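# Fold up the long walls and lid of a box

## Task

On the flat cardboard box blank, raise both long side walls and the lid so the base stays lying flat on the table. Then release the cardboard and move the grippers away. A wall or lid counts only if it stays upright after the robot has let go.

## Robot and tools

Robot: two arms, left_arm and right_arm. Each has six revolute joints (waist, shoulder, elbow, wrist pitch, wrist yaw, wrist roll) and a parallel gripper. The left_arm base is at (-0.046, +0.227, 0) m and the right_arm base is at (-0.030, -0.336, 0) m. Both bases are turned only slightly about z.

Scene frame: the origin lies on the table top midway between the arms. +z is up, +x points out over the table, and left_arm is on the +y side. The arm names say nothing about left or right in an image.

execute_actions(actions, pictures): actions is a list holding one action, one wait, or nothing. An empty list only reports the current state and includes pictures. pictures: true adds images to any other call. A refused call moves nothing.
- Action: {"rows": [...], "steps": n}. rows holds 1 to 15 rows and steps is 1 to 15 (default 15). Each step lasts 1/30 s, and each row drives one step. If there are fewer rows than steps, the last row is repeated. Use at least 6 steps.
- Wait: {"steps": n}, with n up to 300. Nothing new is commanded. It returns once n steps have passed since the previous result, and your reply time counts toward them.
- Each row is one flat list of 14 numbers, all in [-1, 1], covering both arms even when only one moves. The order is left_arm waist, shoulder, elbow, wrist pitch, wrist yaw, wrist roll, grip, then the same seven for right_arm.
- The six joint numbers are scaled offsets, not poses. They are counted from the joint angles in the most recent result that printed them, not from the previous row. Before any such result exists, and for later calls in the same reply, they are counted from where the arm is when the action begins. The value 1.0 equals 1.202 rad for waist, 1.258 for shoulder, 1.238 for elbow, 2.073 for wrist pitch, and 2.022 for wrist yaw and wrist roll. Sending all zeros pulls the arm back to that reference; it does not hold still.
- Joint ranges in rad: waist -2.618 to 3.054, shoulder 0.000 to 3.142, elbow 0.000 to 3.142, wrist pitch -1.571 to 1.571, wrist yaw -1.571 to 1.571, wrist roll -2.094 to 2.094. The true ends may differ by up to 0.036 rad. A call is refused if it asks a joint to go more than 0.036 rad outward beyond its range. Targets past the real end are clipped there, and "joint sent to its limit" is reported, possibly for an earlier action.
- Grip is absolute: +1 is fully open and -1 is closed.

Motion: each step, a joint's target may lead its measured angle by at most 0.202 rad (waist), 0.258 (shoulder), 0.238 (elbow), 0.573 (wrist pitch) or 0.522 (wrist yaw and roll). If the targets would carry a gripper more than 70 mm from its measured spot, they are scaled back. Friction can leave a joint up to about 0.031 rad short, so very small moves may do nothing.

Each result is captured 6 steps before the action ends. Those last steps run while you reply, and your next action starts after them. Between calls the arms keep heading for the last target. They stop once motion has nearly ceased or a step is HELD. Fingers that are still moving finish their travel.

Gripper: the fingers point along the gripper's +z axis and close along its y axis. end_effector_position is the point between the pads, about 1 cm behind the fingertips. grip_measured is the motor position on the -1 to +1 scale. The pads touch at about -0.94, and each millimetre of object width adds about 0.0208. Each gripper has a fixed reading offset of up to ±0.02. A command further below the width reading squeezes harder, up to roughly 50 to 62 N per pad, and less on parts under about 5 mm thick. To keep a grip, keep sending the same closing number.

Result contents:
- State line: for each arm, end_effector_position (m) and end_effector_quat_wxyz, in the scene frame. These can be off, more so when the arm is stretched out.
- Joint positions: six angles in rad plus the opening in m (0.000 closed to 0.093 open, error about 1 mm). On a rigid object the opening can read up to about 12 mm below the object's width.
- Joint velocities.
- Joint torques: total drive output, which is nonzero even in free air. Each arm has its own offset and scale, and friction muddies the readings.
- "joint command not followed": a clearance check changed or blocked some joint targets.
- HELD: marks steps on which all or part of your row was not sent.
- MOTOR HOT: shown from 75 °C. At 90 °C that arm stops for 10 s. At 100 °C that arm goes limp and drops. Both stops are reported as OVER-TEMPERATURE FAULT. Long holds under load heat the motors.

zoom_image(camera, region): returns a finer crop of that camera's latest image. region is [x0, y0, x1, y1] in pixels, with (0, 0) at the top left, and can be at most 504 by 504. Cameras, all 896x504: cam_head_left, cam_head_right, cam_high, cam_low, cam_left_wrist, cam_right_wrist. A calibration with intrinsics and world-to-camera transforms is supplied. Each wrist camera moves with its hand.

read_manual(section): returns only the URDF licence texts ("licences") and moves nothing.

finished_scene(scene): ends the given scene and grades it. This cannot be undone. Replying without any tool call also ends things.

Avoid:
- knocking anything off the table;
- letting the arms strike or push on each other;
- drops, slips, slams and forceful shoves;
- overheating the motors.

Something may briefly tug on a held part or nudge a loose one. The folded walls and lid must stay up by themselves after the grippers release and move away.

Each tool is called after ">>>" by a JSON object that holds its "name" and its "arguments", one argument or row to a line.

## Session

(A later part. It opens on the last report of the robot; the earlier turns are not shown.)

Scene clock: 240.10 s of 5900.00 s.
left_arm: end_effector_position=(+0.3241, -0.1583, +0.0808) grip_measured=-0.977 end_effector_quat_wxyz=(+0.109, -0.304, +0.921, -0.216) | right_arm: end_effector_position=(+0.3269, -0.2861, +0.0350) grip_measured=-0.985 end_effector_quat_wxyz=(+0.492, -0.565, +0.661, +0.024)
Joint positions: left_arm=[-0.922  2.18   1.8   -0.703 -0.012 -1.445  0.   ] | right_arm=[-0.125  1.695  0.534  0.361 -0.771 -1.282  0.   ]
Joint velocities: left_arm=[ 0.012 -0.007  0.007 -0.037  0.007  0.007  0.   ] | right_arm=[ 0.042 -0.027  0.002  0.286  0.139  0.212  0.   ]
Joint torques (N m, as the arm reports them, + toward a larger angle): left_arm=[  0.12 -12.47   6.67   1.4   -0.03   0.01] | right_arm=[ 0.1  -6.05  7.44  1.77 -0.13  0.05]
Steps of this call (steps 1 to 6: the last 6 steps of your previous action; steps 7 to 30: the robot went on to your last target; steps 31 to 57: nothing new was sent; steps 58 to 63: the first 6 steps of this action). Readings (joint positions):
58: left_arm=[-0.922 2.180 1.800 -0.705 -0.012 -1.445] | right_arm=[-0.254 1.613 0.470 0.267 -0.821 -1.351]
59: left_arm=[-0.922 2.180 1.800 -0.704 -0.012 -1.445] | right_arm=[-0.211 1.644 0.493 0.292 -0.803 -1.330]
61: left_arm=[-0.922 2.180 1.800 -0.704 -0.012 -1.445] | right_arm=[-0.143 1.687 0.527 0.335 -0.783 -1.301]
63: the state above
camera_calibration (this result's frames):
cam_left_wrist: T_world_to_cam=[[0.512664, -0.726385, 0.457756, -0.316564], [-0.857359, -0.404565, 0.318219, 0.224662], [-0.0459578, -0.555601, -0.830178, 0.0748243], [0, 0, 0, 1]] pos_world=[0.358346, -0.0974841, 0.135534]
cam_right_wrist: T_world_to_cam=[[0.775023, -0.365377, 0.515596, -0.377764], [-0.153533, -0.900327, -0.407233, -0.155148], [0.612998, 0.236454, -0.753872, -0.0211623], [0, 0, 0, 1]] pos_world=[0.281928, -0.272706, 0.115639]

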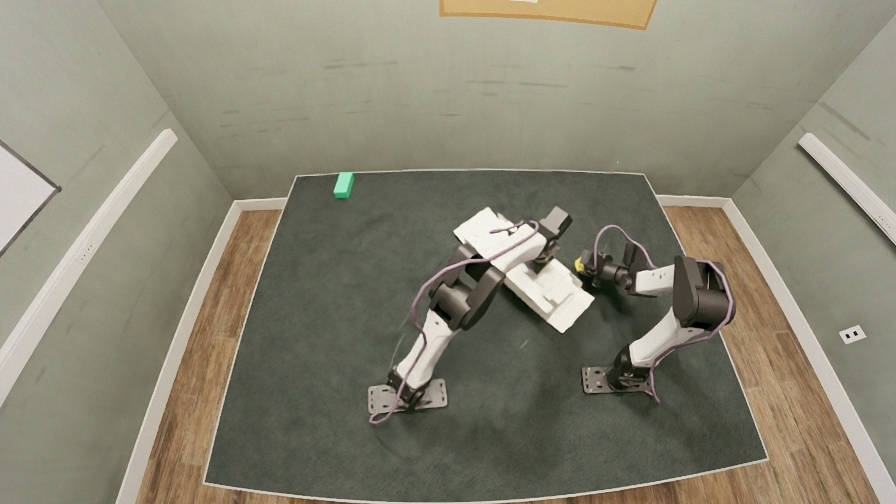

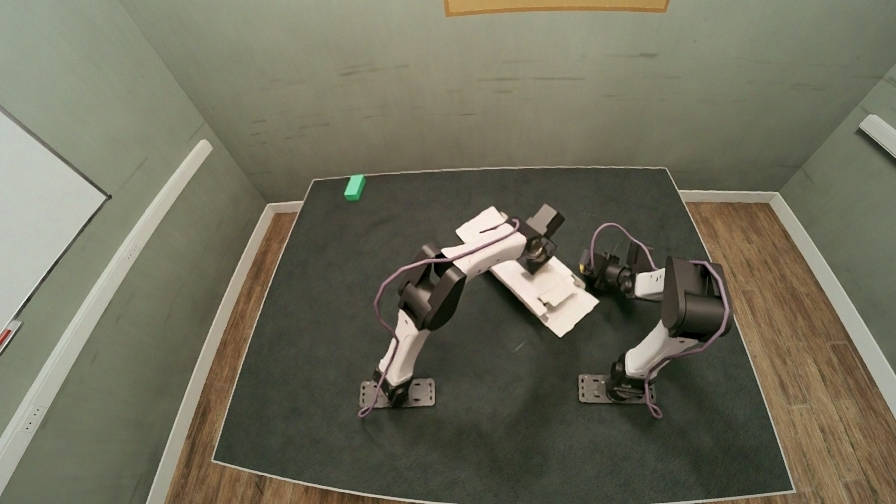

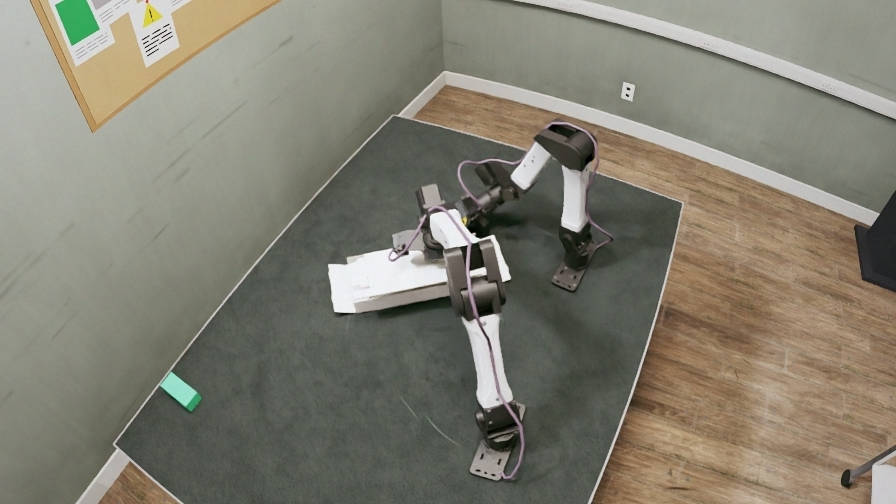

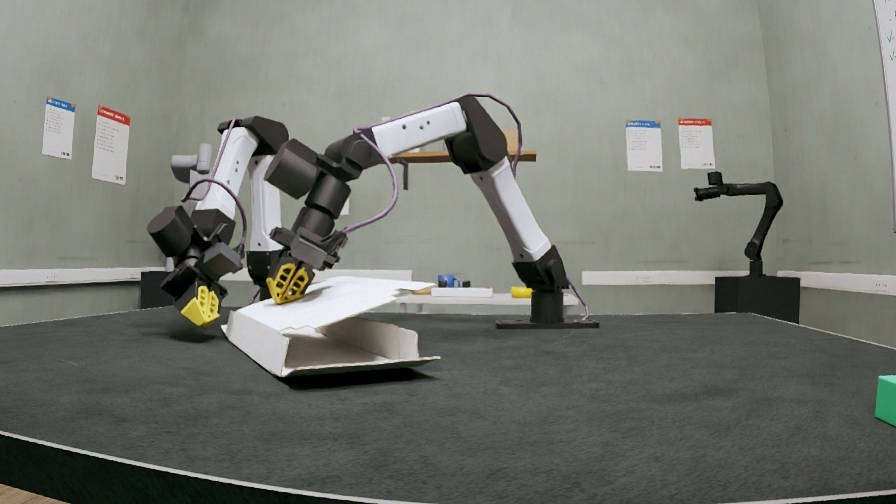

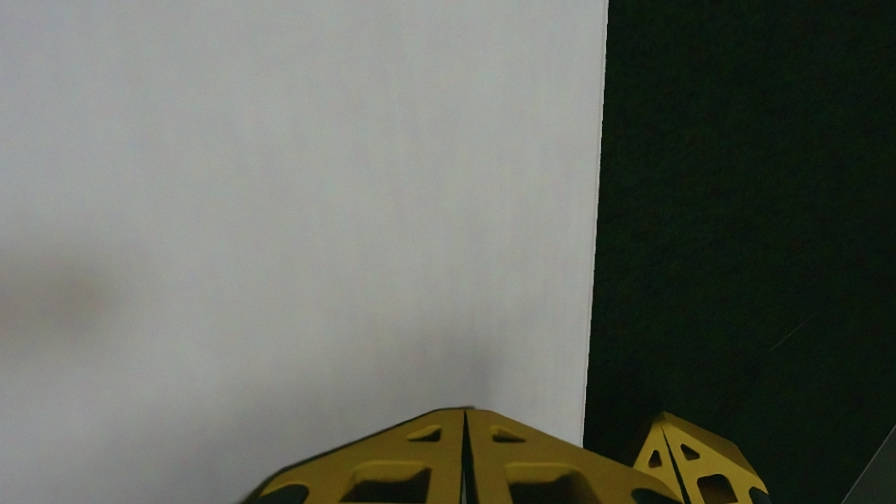

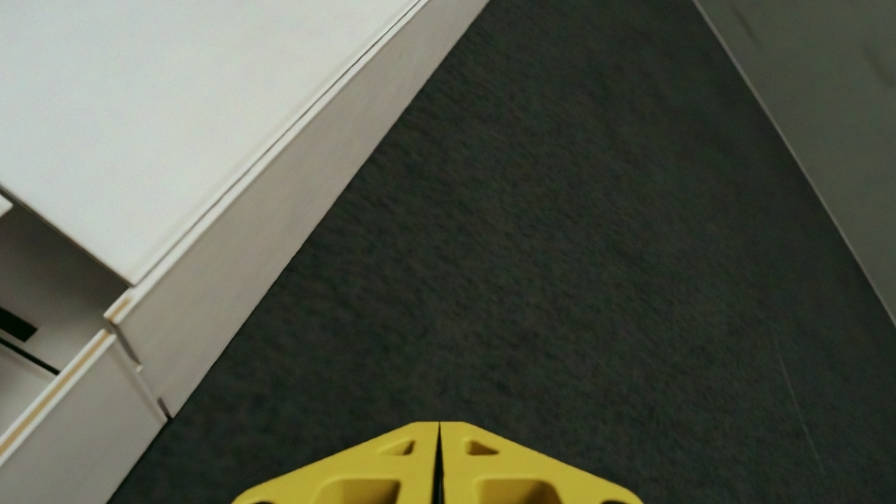

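>>> {"name": "execute_actions", "arguments": {
  "actions": [
    {"rows": [[0,0,0,0,0,0,-1, 0.005,0.0,0.0,0.03,0.018,0.025,-1],[0,0,0,0,0,0,-1, 0.015,-0.002,-0.012,0.038,0.022,0.03,-1],[0,0,0,0,0,0,-1, 0.025,-0.004,-0.024,0.046,0.027,0.035,-1],[0,0,-0.005,0.003,0,0,-1, 0.035,-0.006,-0.036,0.054,0.031,0.04,-1],[0,0.003,-0.01,0.006,0,0,-1, 0.045,-0.008,-0.048,0.062,0.036,0.045,-1],[0,0.005,-0.015,0.01,0,0,-1, 0.055,-0.01,-0.06,0.07,0.04,0.05,-1],[0,0.007,-0.02,0.013,0,0,-1, 0.065,-0.012,-0.072,0.078,0.045,0.055,-1],[0,0.009,-0.025,0.016,0,0,-1, 0.075,-0.014,-0.084,0.086,0.049,0.06,-1],[0,0.011,-0.03,0.02,0,0,-1, 0.085,-0.016,-0.096,0.094,0.054,0.065,-1],[0,0.013,-0.035,0.023,0,0,-1, 0.095,-0.018,-0.108,0.102,0.058,0.07,-1],[0,0.015,-0.04,0.026,0,0,-1, 0.105,-0.02,-0.12,0.11,0.063,0.075,-1],[0,0.017,-0.045,0.03,0,0,-1, 0.115,-0.022,-0.132,0.118,0.067,0.08,-1],[0,0.02,-0.05,0.033,0,0,-1, 0.125,-0.024,-0.144,0.126,0.072,0.085,-1]], "steps": 15}
  ],
  "pictures": true
}}

Scene clock: 241.90 s of 5900.00 s.
left_arm: end_effector_position=(+0.3262, -0.1606, +0.0822) grip_measured=-0.977 end_effector_quat_wxyz=(+0.112, -0.304, +0.920, -0.222) | right_arm: end_effector_position=(+0.3205, -0.2676, +0.0278) grip_measured=-0.985 end_effector_quat_wxyz=(+0.492, -0.560, +0.667, +0.019)
Joint positions: left_arm=[-0.922  2.18   1.798 -0.687 -0.012 -1.445  0.   ] | right_arm=[-0.049  1.695  0.465  0.487 -0.703 -1.195  0.   ]
Joint velocities: left_arm=[-0.007 -0.012 -0.071  0.125 -0.037  0.051  0.   ] | right_arm=[ 0.364 -0.002 -0.466  0.403  0.227  0.183  0.   ]
Joint torques (N m, as the arm reports them, + toward a larger angle): left_arm=[  0.14 -11.41   4.36   1.4   -0.04   0.  ] | right_arm=[ 0.76 -8.42  3.47  1.88 -0.17  0.04]
Steps of this call (steps 1 to 6: the last 6 steps of your previous action; steps 7 to 30: the robot went on to your last target; steps 31 to 45: nothing new was sent; steps 46 to 54: the first 9 steps of this action). Readings (joint positions):
46: left_arm=[-0.922 2.180 1.800 -0.703 -0.012 -1.445] | right_arm=[-0.125 1.695 0.534 0.399 -0.743 -1.247]
47: left_arm=[-0.922 2.180 1.800 -0.703 -0.012 -1.445] | right_arm=[-0.123 1.695 0.534 0.402 -0.742 -1.244]
49: left_arm=[-0.922 2.180 1.800 -0.702 -0.012 -1.445] | right_arm=[-0.110 1.695 0.531 0.419 -0.734 -1.233]
53: left_arm=[-0.922 2.180 1.800 -0.692 -0.012 -1.445] | right_arm=[-0.062 1.695 0.482 0.475 -0.710 -1.203]
54: the state above
camera_calibration (this result's frames):
cam_left_wrist: T_world_to_cam=[[0.507897, -0.721385, 0.47079, -0.31863], [-0.860602, -0.401162, 0.31374, 0.227143], [-0.0374642, -0.564511, -0.824575, 0.0701134], [0, 0, 0, 1]] pos_world=[0.359938, -0.0991544, 0.136558]
cam_right_wrist: T_world_to_cam=[[0.768612, -0.378821, 0.515491, -0.363987], [-0.170269, -0.89789, -0.405959, -0.136457], [0.61664, 0.224252, -0.75463, -0.0314203], [0, 0, 0, 1]] pos_world=[0.275905, -0.253363, 0.108526]

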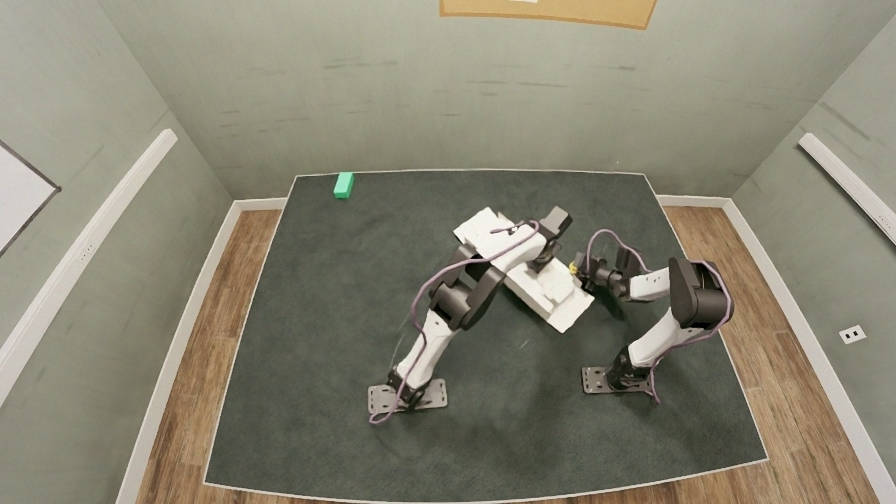

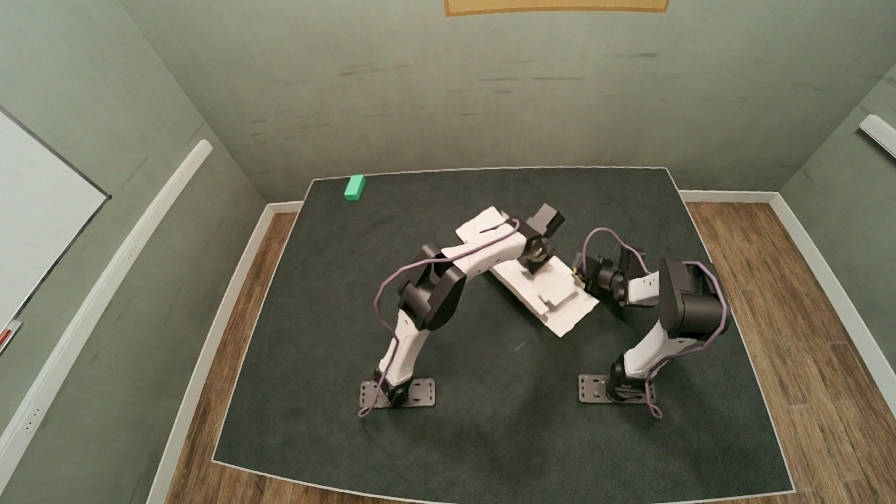

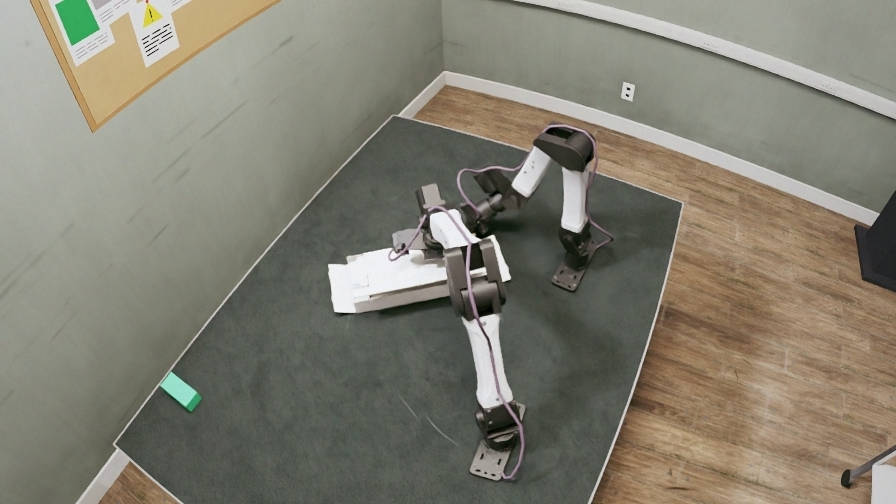

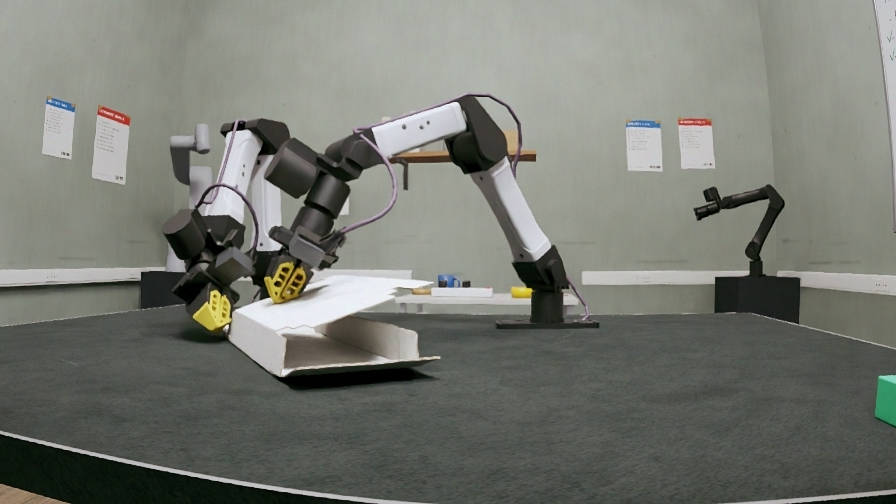

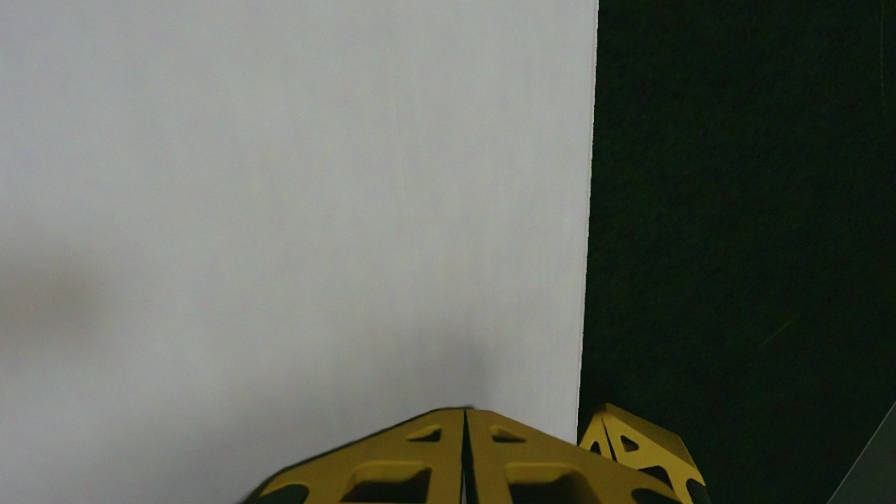

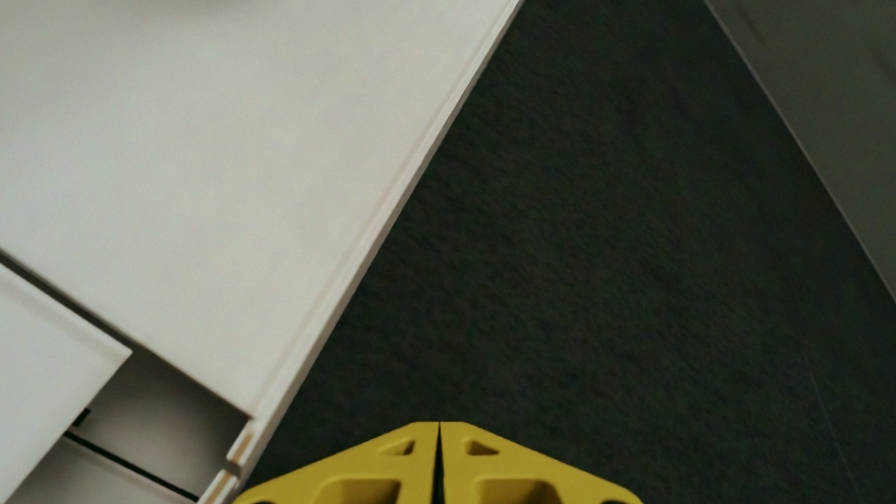

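>>> {"name": "execute_actions", "arguments": {
  "actions": [
    {"steps": 8}
  ],
  "pictures": true
}}

Scene clock: 242.17 s of 5900.00 s.
left_arm: end_effector_position=(+0.3248, -0.1581, +0.0732) grip_measured=-0.977 end_effector_quat_wxyz=(+0.112, -0.305, +0.920, -0.218) | right_arm: end_effector_position=(+0.3068, -0.2530, +0.0221) grip_measured=-0.985 end_effector_quat_wxyz=(+0.493, -0.556, +0.670, +0.016)
Joint positions: left_arm=[-0.922  2.18   1.766 -0.661 -0.016 -1.445  0.   ] | right_arm=[ 0.012  1.679  0.383  0.595 -0.649 -1.132  0.   ]
Joint velocities: left_arm=[-0.012  0.002  0.017  0.051 -0.022 -0.007  0.   ] | right_arm=[ 0.012  0.007 -0.046  0.11   0.125  0.11   0.   ]
Joint torques (N m, as the arm reports them, + toward a larger angle): left_arm=[  0.12 -10.57   4.57   1.58   0.04  -0.03] | right_arm=[ 1.47 -7.45  2.88  1.86 -0.18  0.04]
Kept back: nothing.
Steps of this call (steps 1 to 6: the last 6 steps of your previous action; steps 7 to 8: the robot went on to your last target). Readings (joint positions):
1: left_arm=[-0.922 2.180 1.795 -0.682 -0.012 -1.445] | right_arm=[-0.037 1.695 0.449 0.503 -0.696 -1.185]
2: left_arm=[-0.922 2.180 1.790 -0.677 -0.012 -1.445] | right_arm=[-0.026 1.693 0.434 0.519 -0.687 -1.175]
4: left_arm=[-0.922 2.180 1.776 -0.668 -0.012 -1.445] | right_arm=[-0.006 1.686 0.407 0.555 -0.669 -1.156]
8: the state above
camera_calibration (this result's frames):
cam_left_wrist: T_world_to_cam=[[0.510318, -0.723875, 0.464307, -0.312613], [-0.859144, -0.405242, 0.312492, 0.228724], [-0.0380485, -0.558377, -0.828715, 0.0655394], [0, 0, 0, 1]] pos_world=[0.358532, -0.0970086, 0.127988]
cam_right_wrist: T_world_to_cam=[[0.762878, -0.388349, 0.516916, -0.345686], [-0.180314, -0.895581, -0.406721, -0.124306], [0.62089, 0.217071, -0.753244, -0.0336987], [0, 0, 0, 1]] pos_world=[0.262226, -0.238258, 0.10275]

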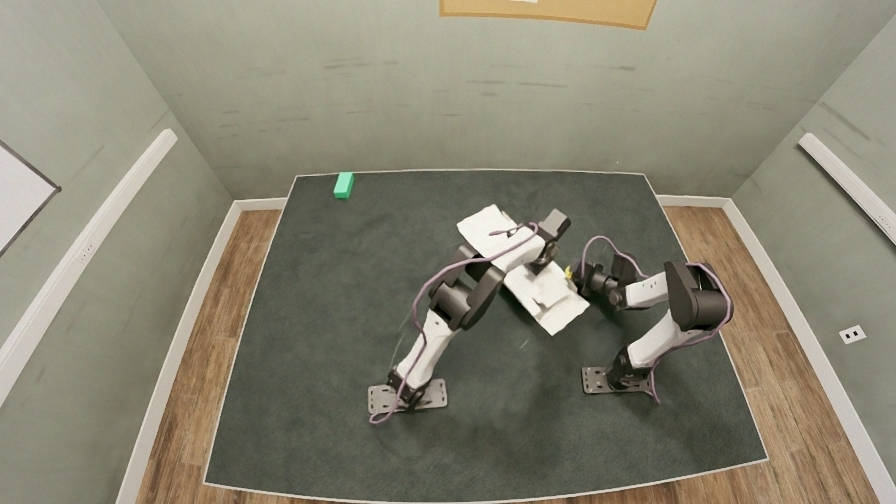

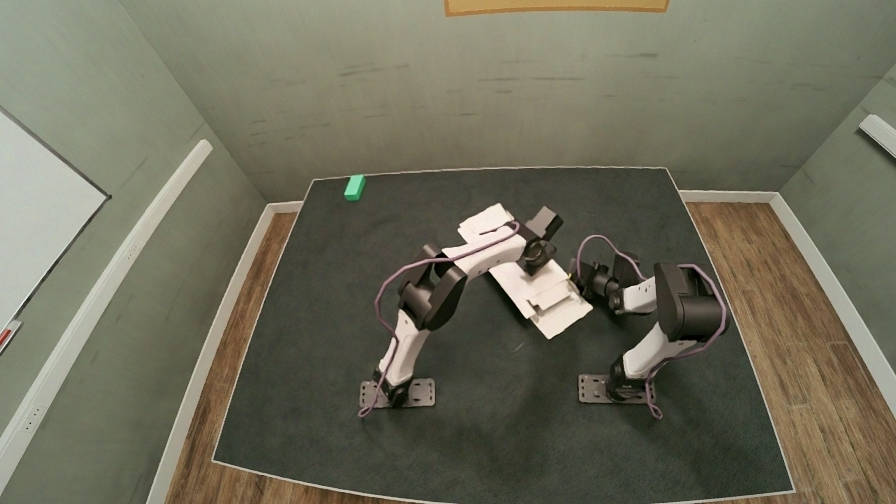

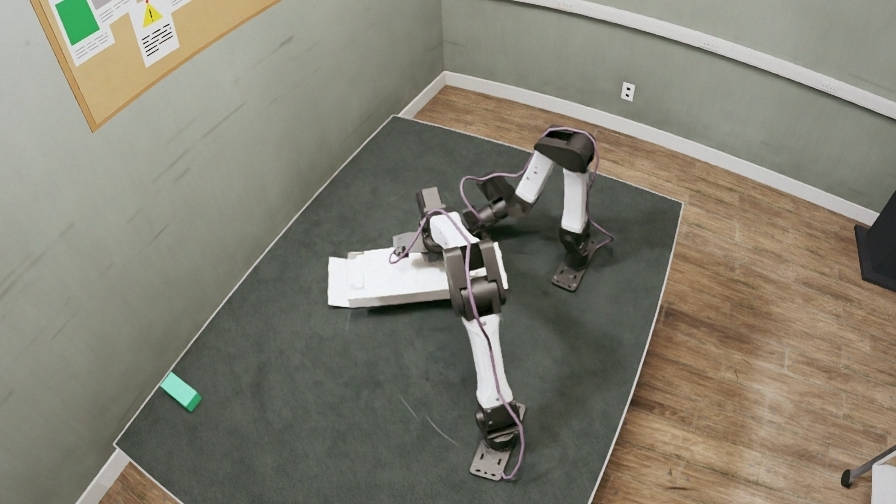

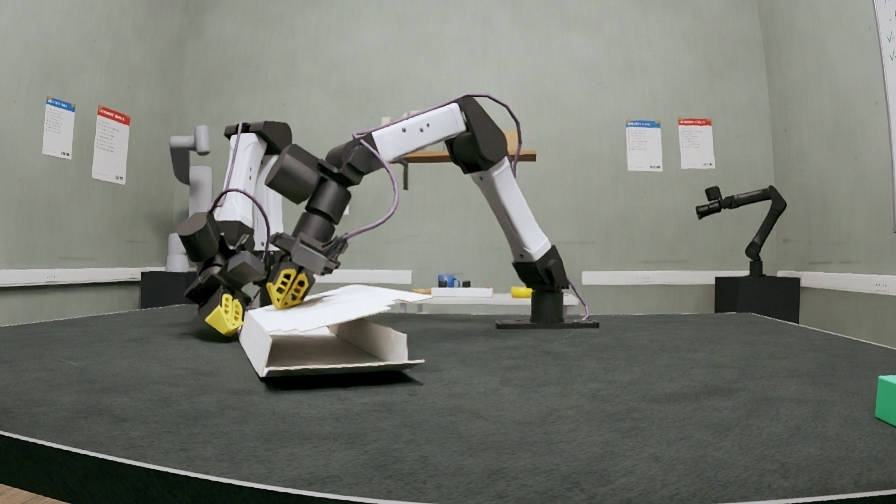

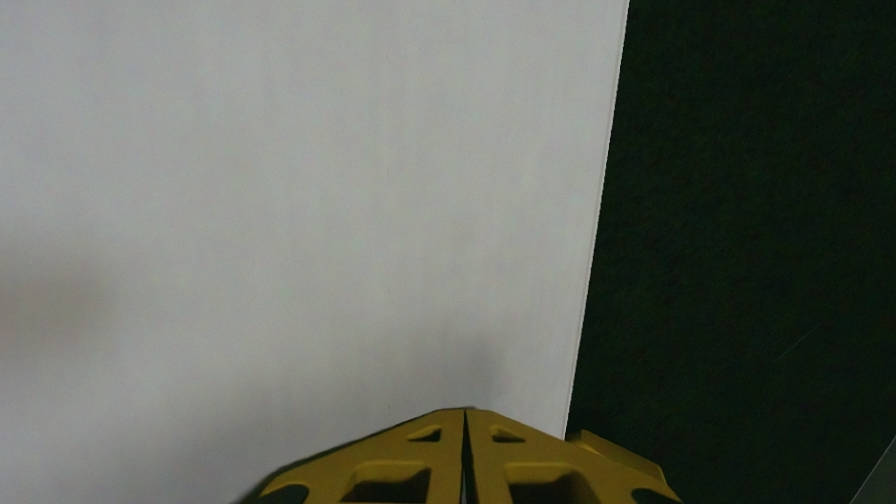

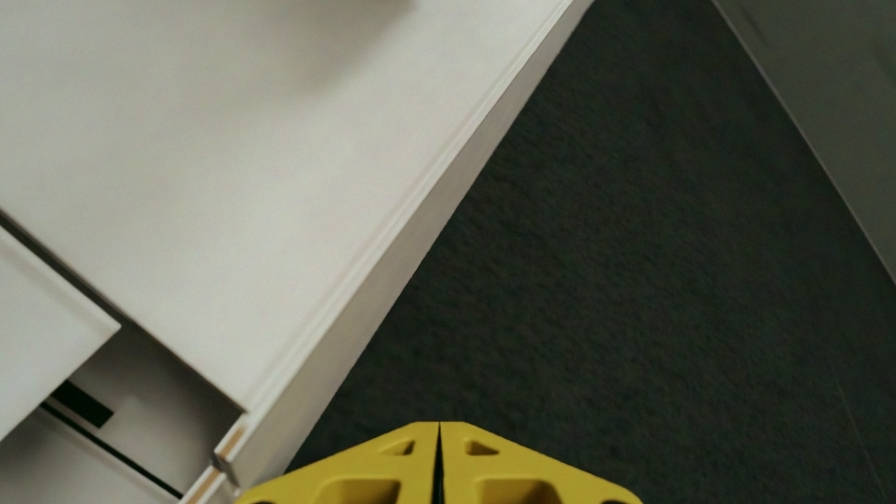

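>>> {"name": "zoom_image", "arguments": {
  "camera": "cam_head_left",
  "region": [420, 180, 660, 350]
}}

>>> {"name": "zoom_image", "arguments": {
  "camera": "cam_low",
  "region": [150, 200, 470, 400]
}}

Region (420, 180, 660, 350) of cam_head_left's 896x504 image, scaled by 2.100, with more detail than that image has; it fills the top 357 rows of this view, and the rest is white.

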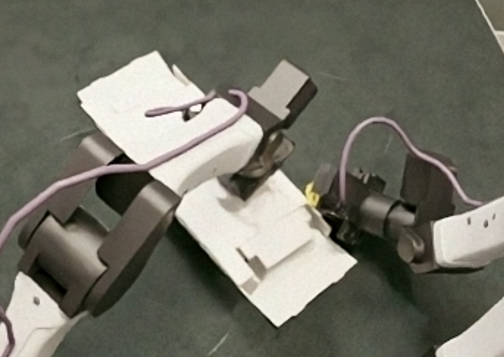

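Region (150, 200, 470, 400) of cam_low's 896x504 image, scaled by 1.575, with more detail than that image has; it fills the top 315 rows of this view, and the rest is white.

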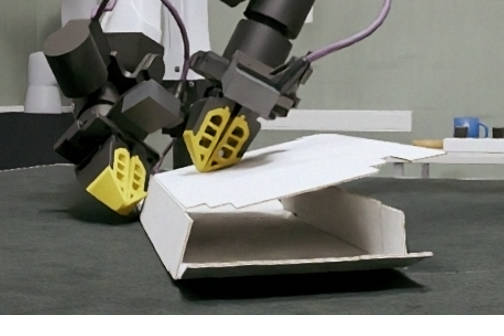

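>>> {"name": "execute_actions", "arguments": {
  "actions": [
    {"rows": [[0,0.025,-0.06,0.035,0,0,-1, -0.045,-0.135,0.072,-0.11,-0.012,-0.012,-1]], "steps": 12}
  ],
  "pictures": true
}}

Scene clock: 252.23 s of 5900.00 s.
left_arm: end_effector_position=(+0.3257, -0.1592, +0.0647) grip_measured=-0.977 end_effector_quat_wxyz=(+0.115, -0.304, +0.918, -0.226) | right_arm: end_effector_position=(+0.3249, -0.2707, +0.0708) grip_measured=-0.985 end_effector_quat_wxyz=(+0.518, -0.543, +0.660, -0.021)
Joint positions: left_arm=[-0.922  2.18   1.724 -0.603 -0.015 -1.445  0.   ] | right_arm=[-0.037  1.519  0.452  0.446 -0.652 -1.139  0.   ]
Joint velocities: left_arm=[ 0.007 -0.002 -0.012  0.081 -0.022  0.022  0.   ] | right_arm=[-0.012 -0.183  0.188 -0.183 -0.051 -0.125  0.   ]
Joint torques (N m, as the arm reports them, + toward a larger angle): left_arm=[  0.07 -10.04   4.22   1.57  -0.07   0.01] | right_arm=[ 0.12 -5.58  6.59  1.28 -0.29 -0.17]
Steps of this call (steps 1 to 30: the robot went on to your last target; steps 31 to 90: nothing new was sent; then 6.87 s passed at rest; steps 91 to 96: the first 6 steps of this action). Readings (joint positions):
91: left_arm=[-0.922 2.180 1.757 -0.632 -0.014 -1.445] | right_arm=[0.005 1.656 0.391 0.560 -0.634 -1.123]
92: left_arm=[-0.922 2.180 1.749 -0.619 -0.014 -1.445] | right_arm=[-0.010 1.616 0.402 0.505 -0.639 -1.128]
94: left_arm=[-0.922 2.180 1.731 -0.606 -0.014 -1.445] | right_arm=[-0.031 1.547 0.430 0.458 -0.647 -1.135]
96: the state above
camera_calibration (this result's frames):
cam_left_wrist: T_world_to_cam=[[0.504943, -0.718246, 0.478701, -0.30824], [-0.862655, -0.401097, 0.308137, 0.233768], [-0.0293127, -0.568545, -0.82213, 0.0530391], [0, 0, 0, 1]] pos_world=[0.358859, -0.0974735, 0.119127]
cam_right_wrist: T_world_to_cam=[[0.699628, -0.415105, 0.581557, -0.382712], [-0.184405, -0.891255, -0.414318, -0.114094], [0.690301, 0.182626, -0.700094, -0.0400666], [0, 0, 0, 1]] pos_world=[0.274374, -0.253236, 0.147247]

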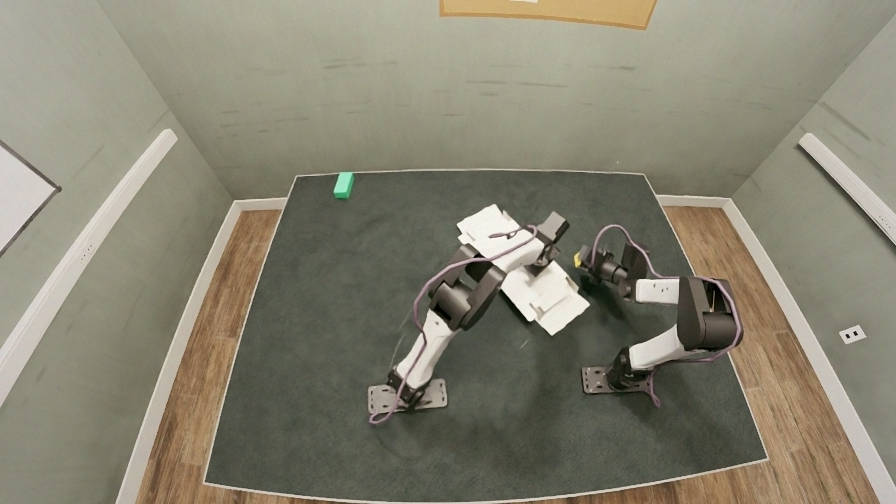

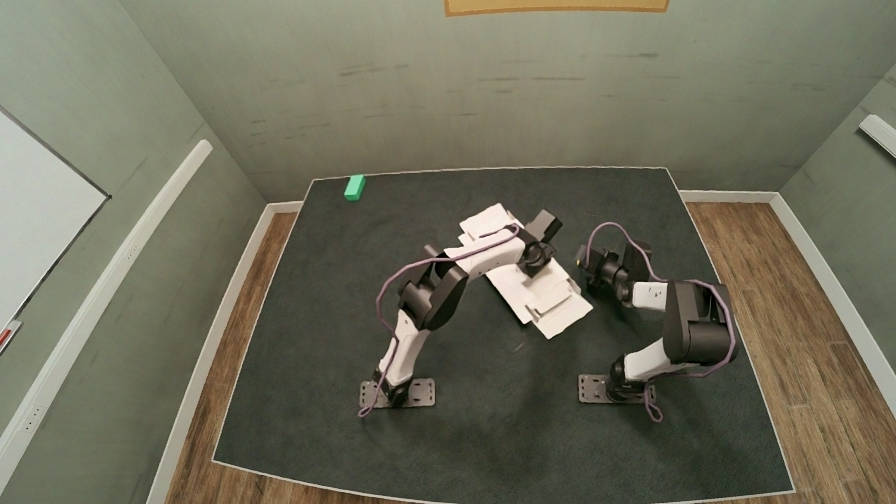

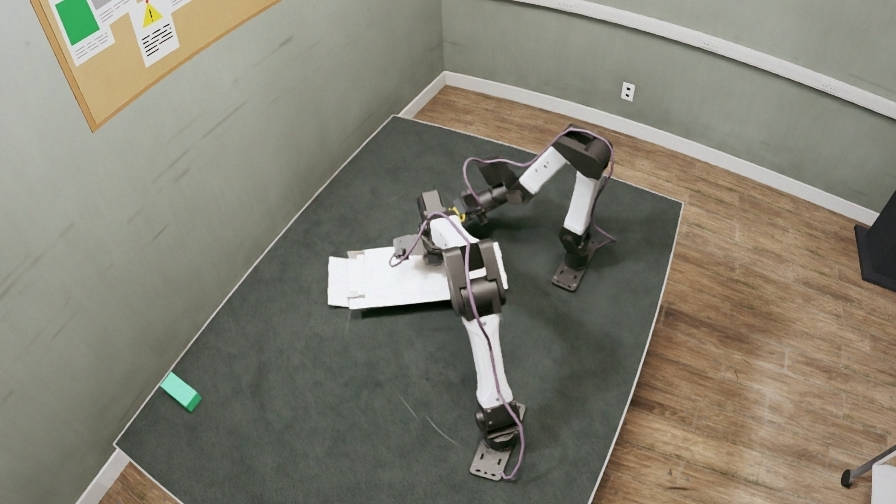

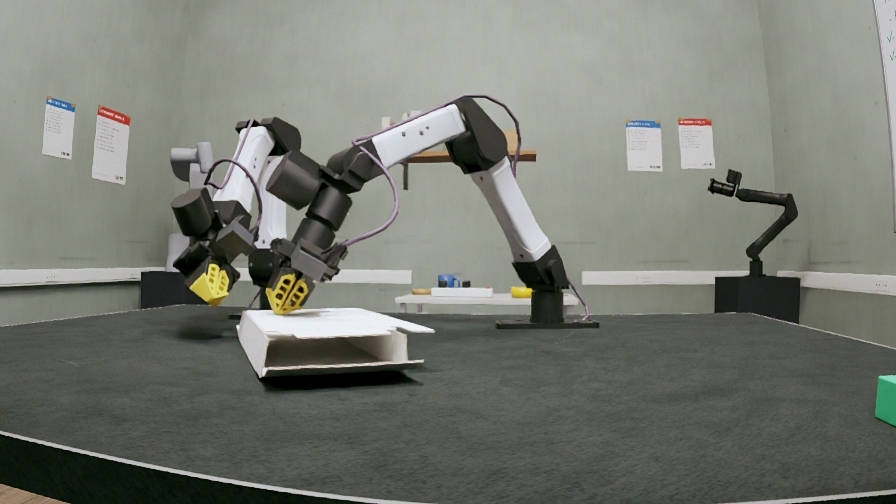

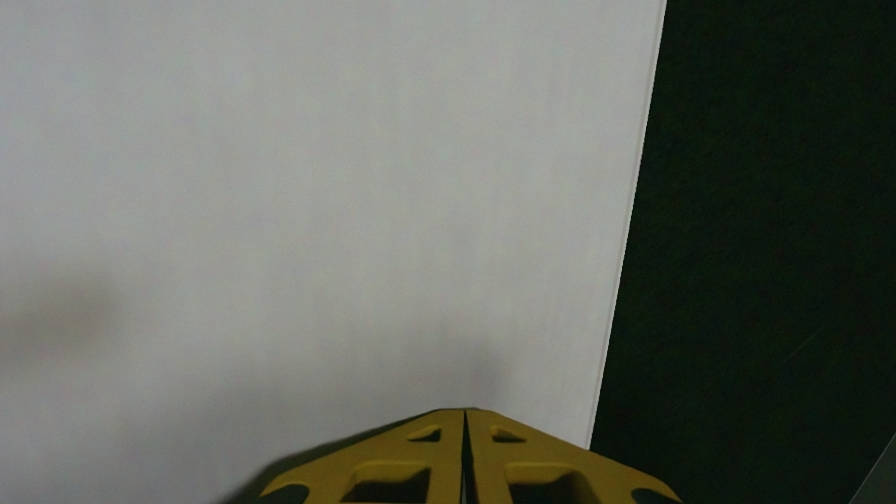

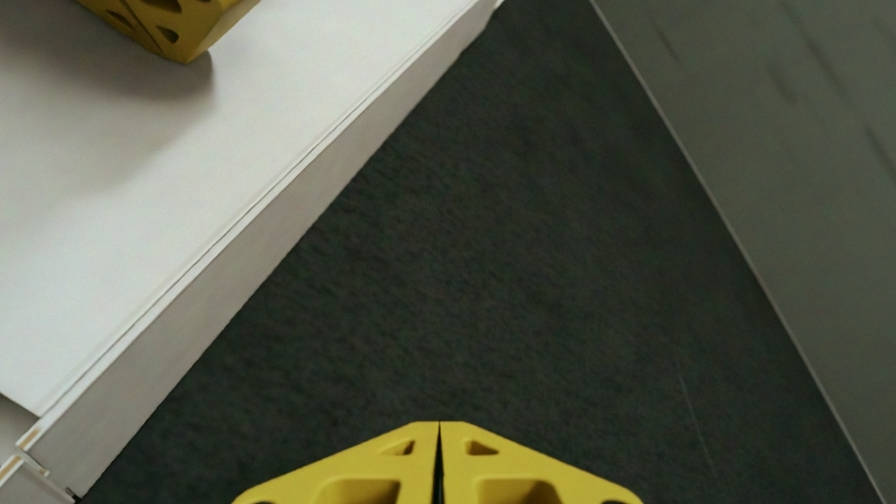

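>>> {"name": "execute_actions", "arguments": {
  "actions": [
    {"rows": [[0,0.025,-0.03,0.01,0,0,-1, 0.01,-0.005,-0.005,-0.03,-0.005,-0.005,-1],[0,0.025,-0.03,0.01,0,0,-1, 0.02,-0.007,-0.013,-0.024,0.0,0.0,-1],[0,0.025,-0.03,0.01,0,0,-1, 0.03,-0.009,-0.021,-0.018,0.005,0.005,-1],[0,0.025,-0.03,0.01,0,0,-1, 0.04,-0.011,-0.029,-0.012,0.009,0.011,-1],[0,0.025,-0.03,0.01,0,0,-1, 0.05,-0.013,-0.037,-0.006,0.013,0.016,-1],[0,0.025,-0.03,0.01,0,0,-1, 0.06,-0.015,-0.045,0.0,0.017,0.022,-1],[0,0.025,-0.03,0.01,0,0,-1, 0.07,-0.016,-0.053,0.007,0.022,0.027,-1],[0,0.025,-0.032,0.011,0,0,-1, 0.083,-0.018,-0.065,0.015,0.029,0.034,-1],[0,0.026,-0.034,0.012,0,0,-1, 0.09,-0.018,-0.071,0.02,0.033,0.038,-1],[0,0.027,-0.036,0.013,0,0,-1, 0.097,-0.018,-0.077,0.025,0.036,0.041,-1],[0,0.028,-0.038,0.014,0,0,-1, 0.104,-0.018,-0.083,0.03,0.039,0.045,-1],[0,0.029,-0.04,0.015,0,0,-1, 0.111,-0.017,-0.089,0.035,0.043,0.048,-1],[0,0.03,-0.042,0.016,0,0,-1, 0.118,-0.016,-0.095,0.04,0.046,0.052,-1],[0,0.03,-0.044,0.017,0,0,-1, 0.125,-0.015,-0.10,0.045,0.05,0.056,-1],[0,0.03,-0.046,0.018,0,0,-1, 0.135,-0.014,-0.108,0.05,0.053,0.059,-1]], "steps": 15}
  ]
}}

>>> {"name": "execute_actions", "arguments": {
  "actions": [
    {"rows": [[0,0.03,-0.03,0.012,0,0,-1, 0.06,-0.005,-0.055,0.04,0.025,0.027,-1]], "steps": 8}
  ],
  "pictures": true
}}

Scene clock: 253.60 s of 5900.00 s.
left_arm: end_effector_position=(+0.3284, -0.1625, +0.0672) grip_measured=-0.977 end_effector_quat_wxyz=(+0.119, -0.303, +0.916, -0.235) | right_arm: end_effector_position=(+0.3038, -0.2444, +0.0524) grip_measured=-0.985 end_effector_quat_wxyz=(+0.496, -0.556, +0.667, +0.016)
Joint positions: left_arm=[-0.922  2.18   1.724 -0.582 -0.013 -1.445  0.   ] | right_arm=[ 0.046  1.515  0.406  0.431 -0.628 -1.106  0.   ]
Joint velocities: left_arm=[ 0.022  0.017 -0.002  0.022  0.066 -0.022  0.   ] | right_arm=[ 0.354 -0.002 -0.349  0.198  0.227  0.271  0.   ]
Joint torques (N m, as the arm reports them, + toward a larger angle): left_arm=[ 0.12 -9.94  3.51  1.54 -0.08 -0.02] | right_arm=[ 0.69 -7.24  4.1   2.04 -0.09  0.06]
Steps of this call (steps 1 to 6: the last 6 steps of your previous action; steps 7 to 30: the robot went on to your last target; steps 31 to 32: nothing new was sent; steps 33 to 41: the first 9 steps of this action). Readings (joint positions):
33: left_arm=[-0.922 2.180 1.724 -0.588 -0.015 -1.445] | right_arm=[-0.037 1.515 0.457 0.372 -0.662 -1.147]
34: left_arm=[-0.922 2.180 1.724 -0.588 -0.014 -1.445] | right_arm=[-0.034 1.515 0.457 0.373 -0.662 -1.147]
36: left_arm=[-0.922 2.180 1.724 -0.586 -0.014 -1.445] | right_arm=[-0.017 1.515 0.454 0.383 -0.656 -1.141]
40: left_arm=[-0.922 2.180 1.724 -0.583 -0.013 -1.445] | right_arm=[0.033 1.515 0.418 0.421 -0.635 -1.114]
41: the state above

Scene clock: 253.87 s of 5900.00 s.
left_arm: end_effector_position=(+0.3294, -0.1576, +0.0626) grip_measured=-0.977 end_effector_quat_wxyz=(+0.124, -0.306, +0.916, -0.227) | right_arm: end_effector_position=(+0.2959, -0.2300, +0.0473) grip_measured=-0.985 end_effector_quat_wxyz=(+0.501, -0.552, +0.667, +0.005)
Joint positions: left_arm=[-0.919  2.18   1.71  -0.578 -0.029 -1.445  0.   ] | right_arm=[ 0.123  1.512  0.341  0.546 -0.551 -1.043  0.   ]
Joint velocities: left_arm=[ 0.017 -0.012 -0.017  0.007 -0.11   0.022  0.   ] | right_arm=[ 0.515 -0.012 -0.295  0.418  0.168  0.183  0.   ]
Joint torques (N m, as the arm reports them, + toward a larger angle): left_arm=[ 0.09 -9.61  3.87  1.67  0.07 -0.01] | right_arm=[ 1.26 -5.89  3.32  1.75 -0.16  0.04]
Steps of this call (steps 1 to 6: the last 6 steps of your previous action; steps 7 to 8: the first 2 steps of this action, its rows measured from where the robot was after step 6). Readings (joint positions):
6: left_arm=[-0.921 2.180 1.710 -0.579 -0.024 -1.445] | right_arm=[0.093 1.512 0.362 0.510 -0.575 -1.059]
7: left_arm=[-0.920 2.180 1.710 -0.579 -0.027 -1.445] | right_arm=[0.106 1.512 0.352 0.529 -0.559 -1.051]
8: the state above
camera_calibration (this result's frames):
cam_left_wrist: T_world_to_cam=[[0.504124, -0.713858, 0.486071, -0.307432], [-0.863561, -0.409506, 0.294222, 0.238053], [-0.010984, -0.568077, -0.822902, 0.0464139], [0, 0, 0, 1]] pos_world=[0.361067, -0.0956124, 0.117588]
cam_right_wrist: T_world_to_cam=[[0.745004, -0.396175, 0.53667, -0.338851], [-0.18081, -0.894344, -0.409214, -0.0948146], [0.642088, 0.20783, -0.737922, -0.0220793], [0, 0, 0, 1]] pos_world=[0.249479, -0.214453, 0.126759]

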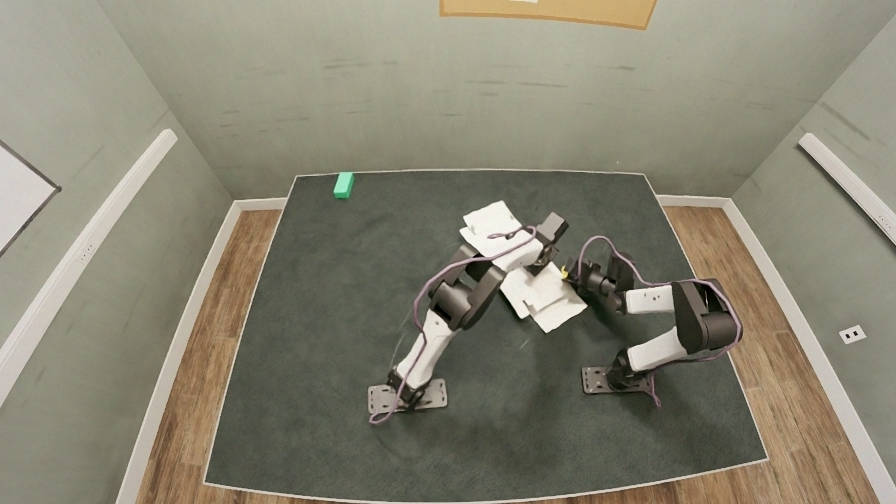

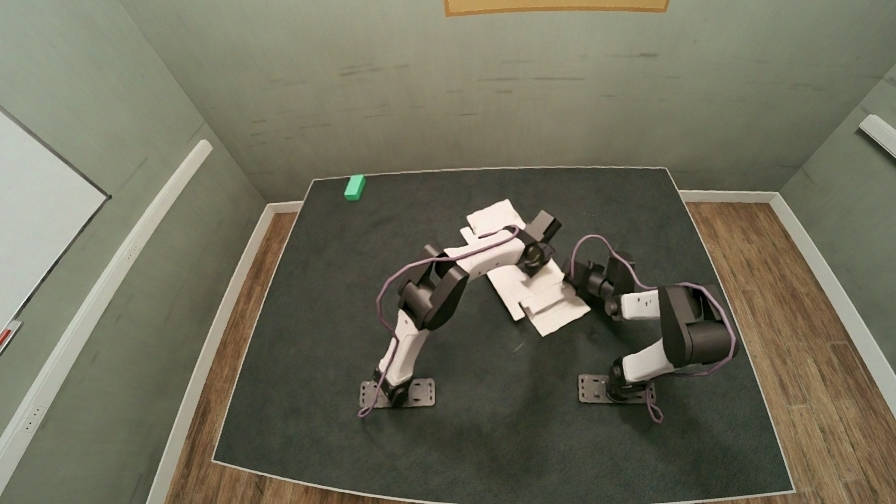

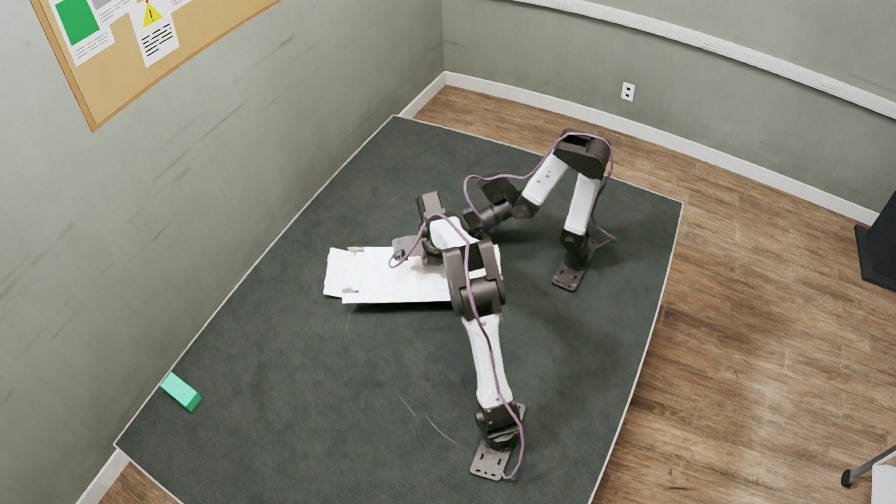

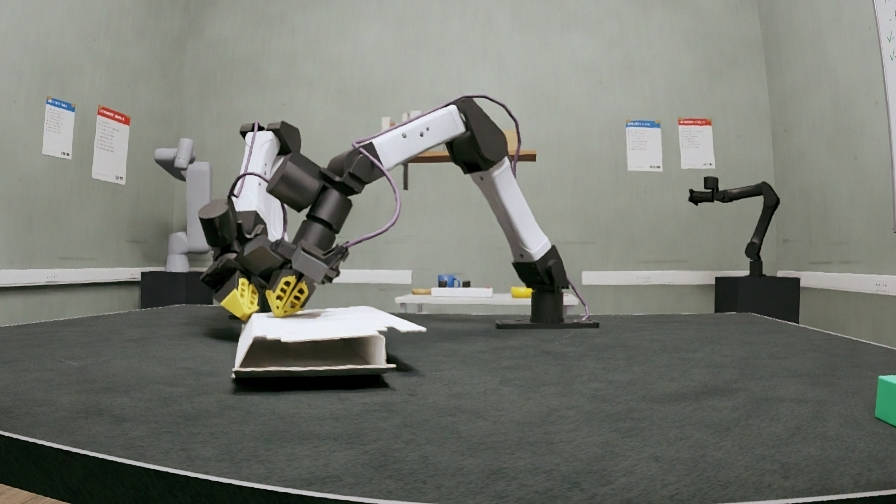

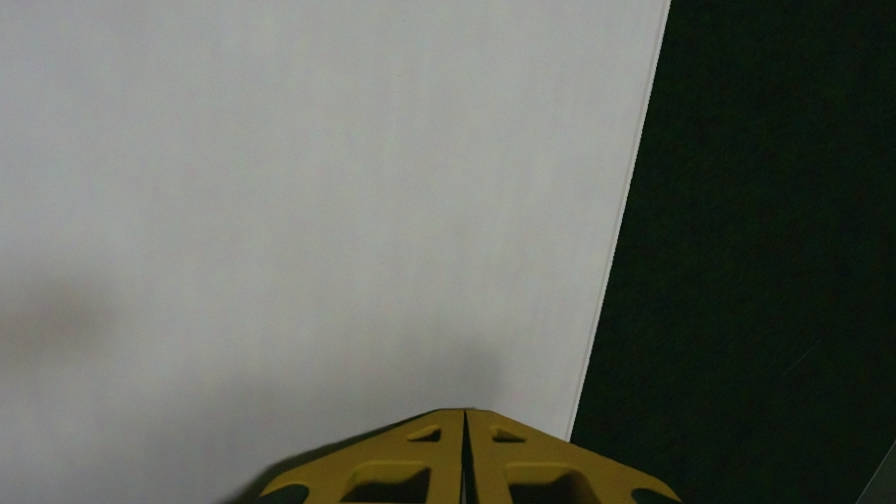

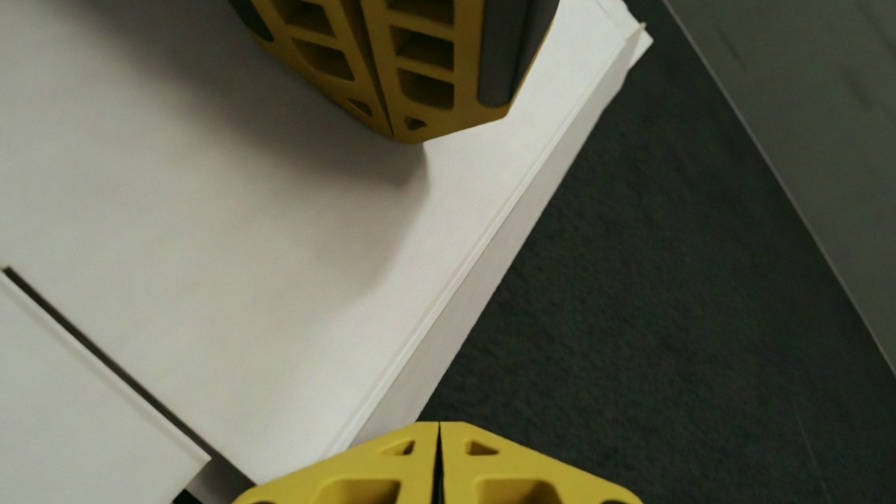

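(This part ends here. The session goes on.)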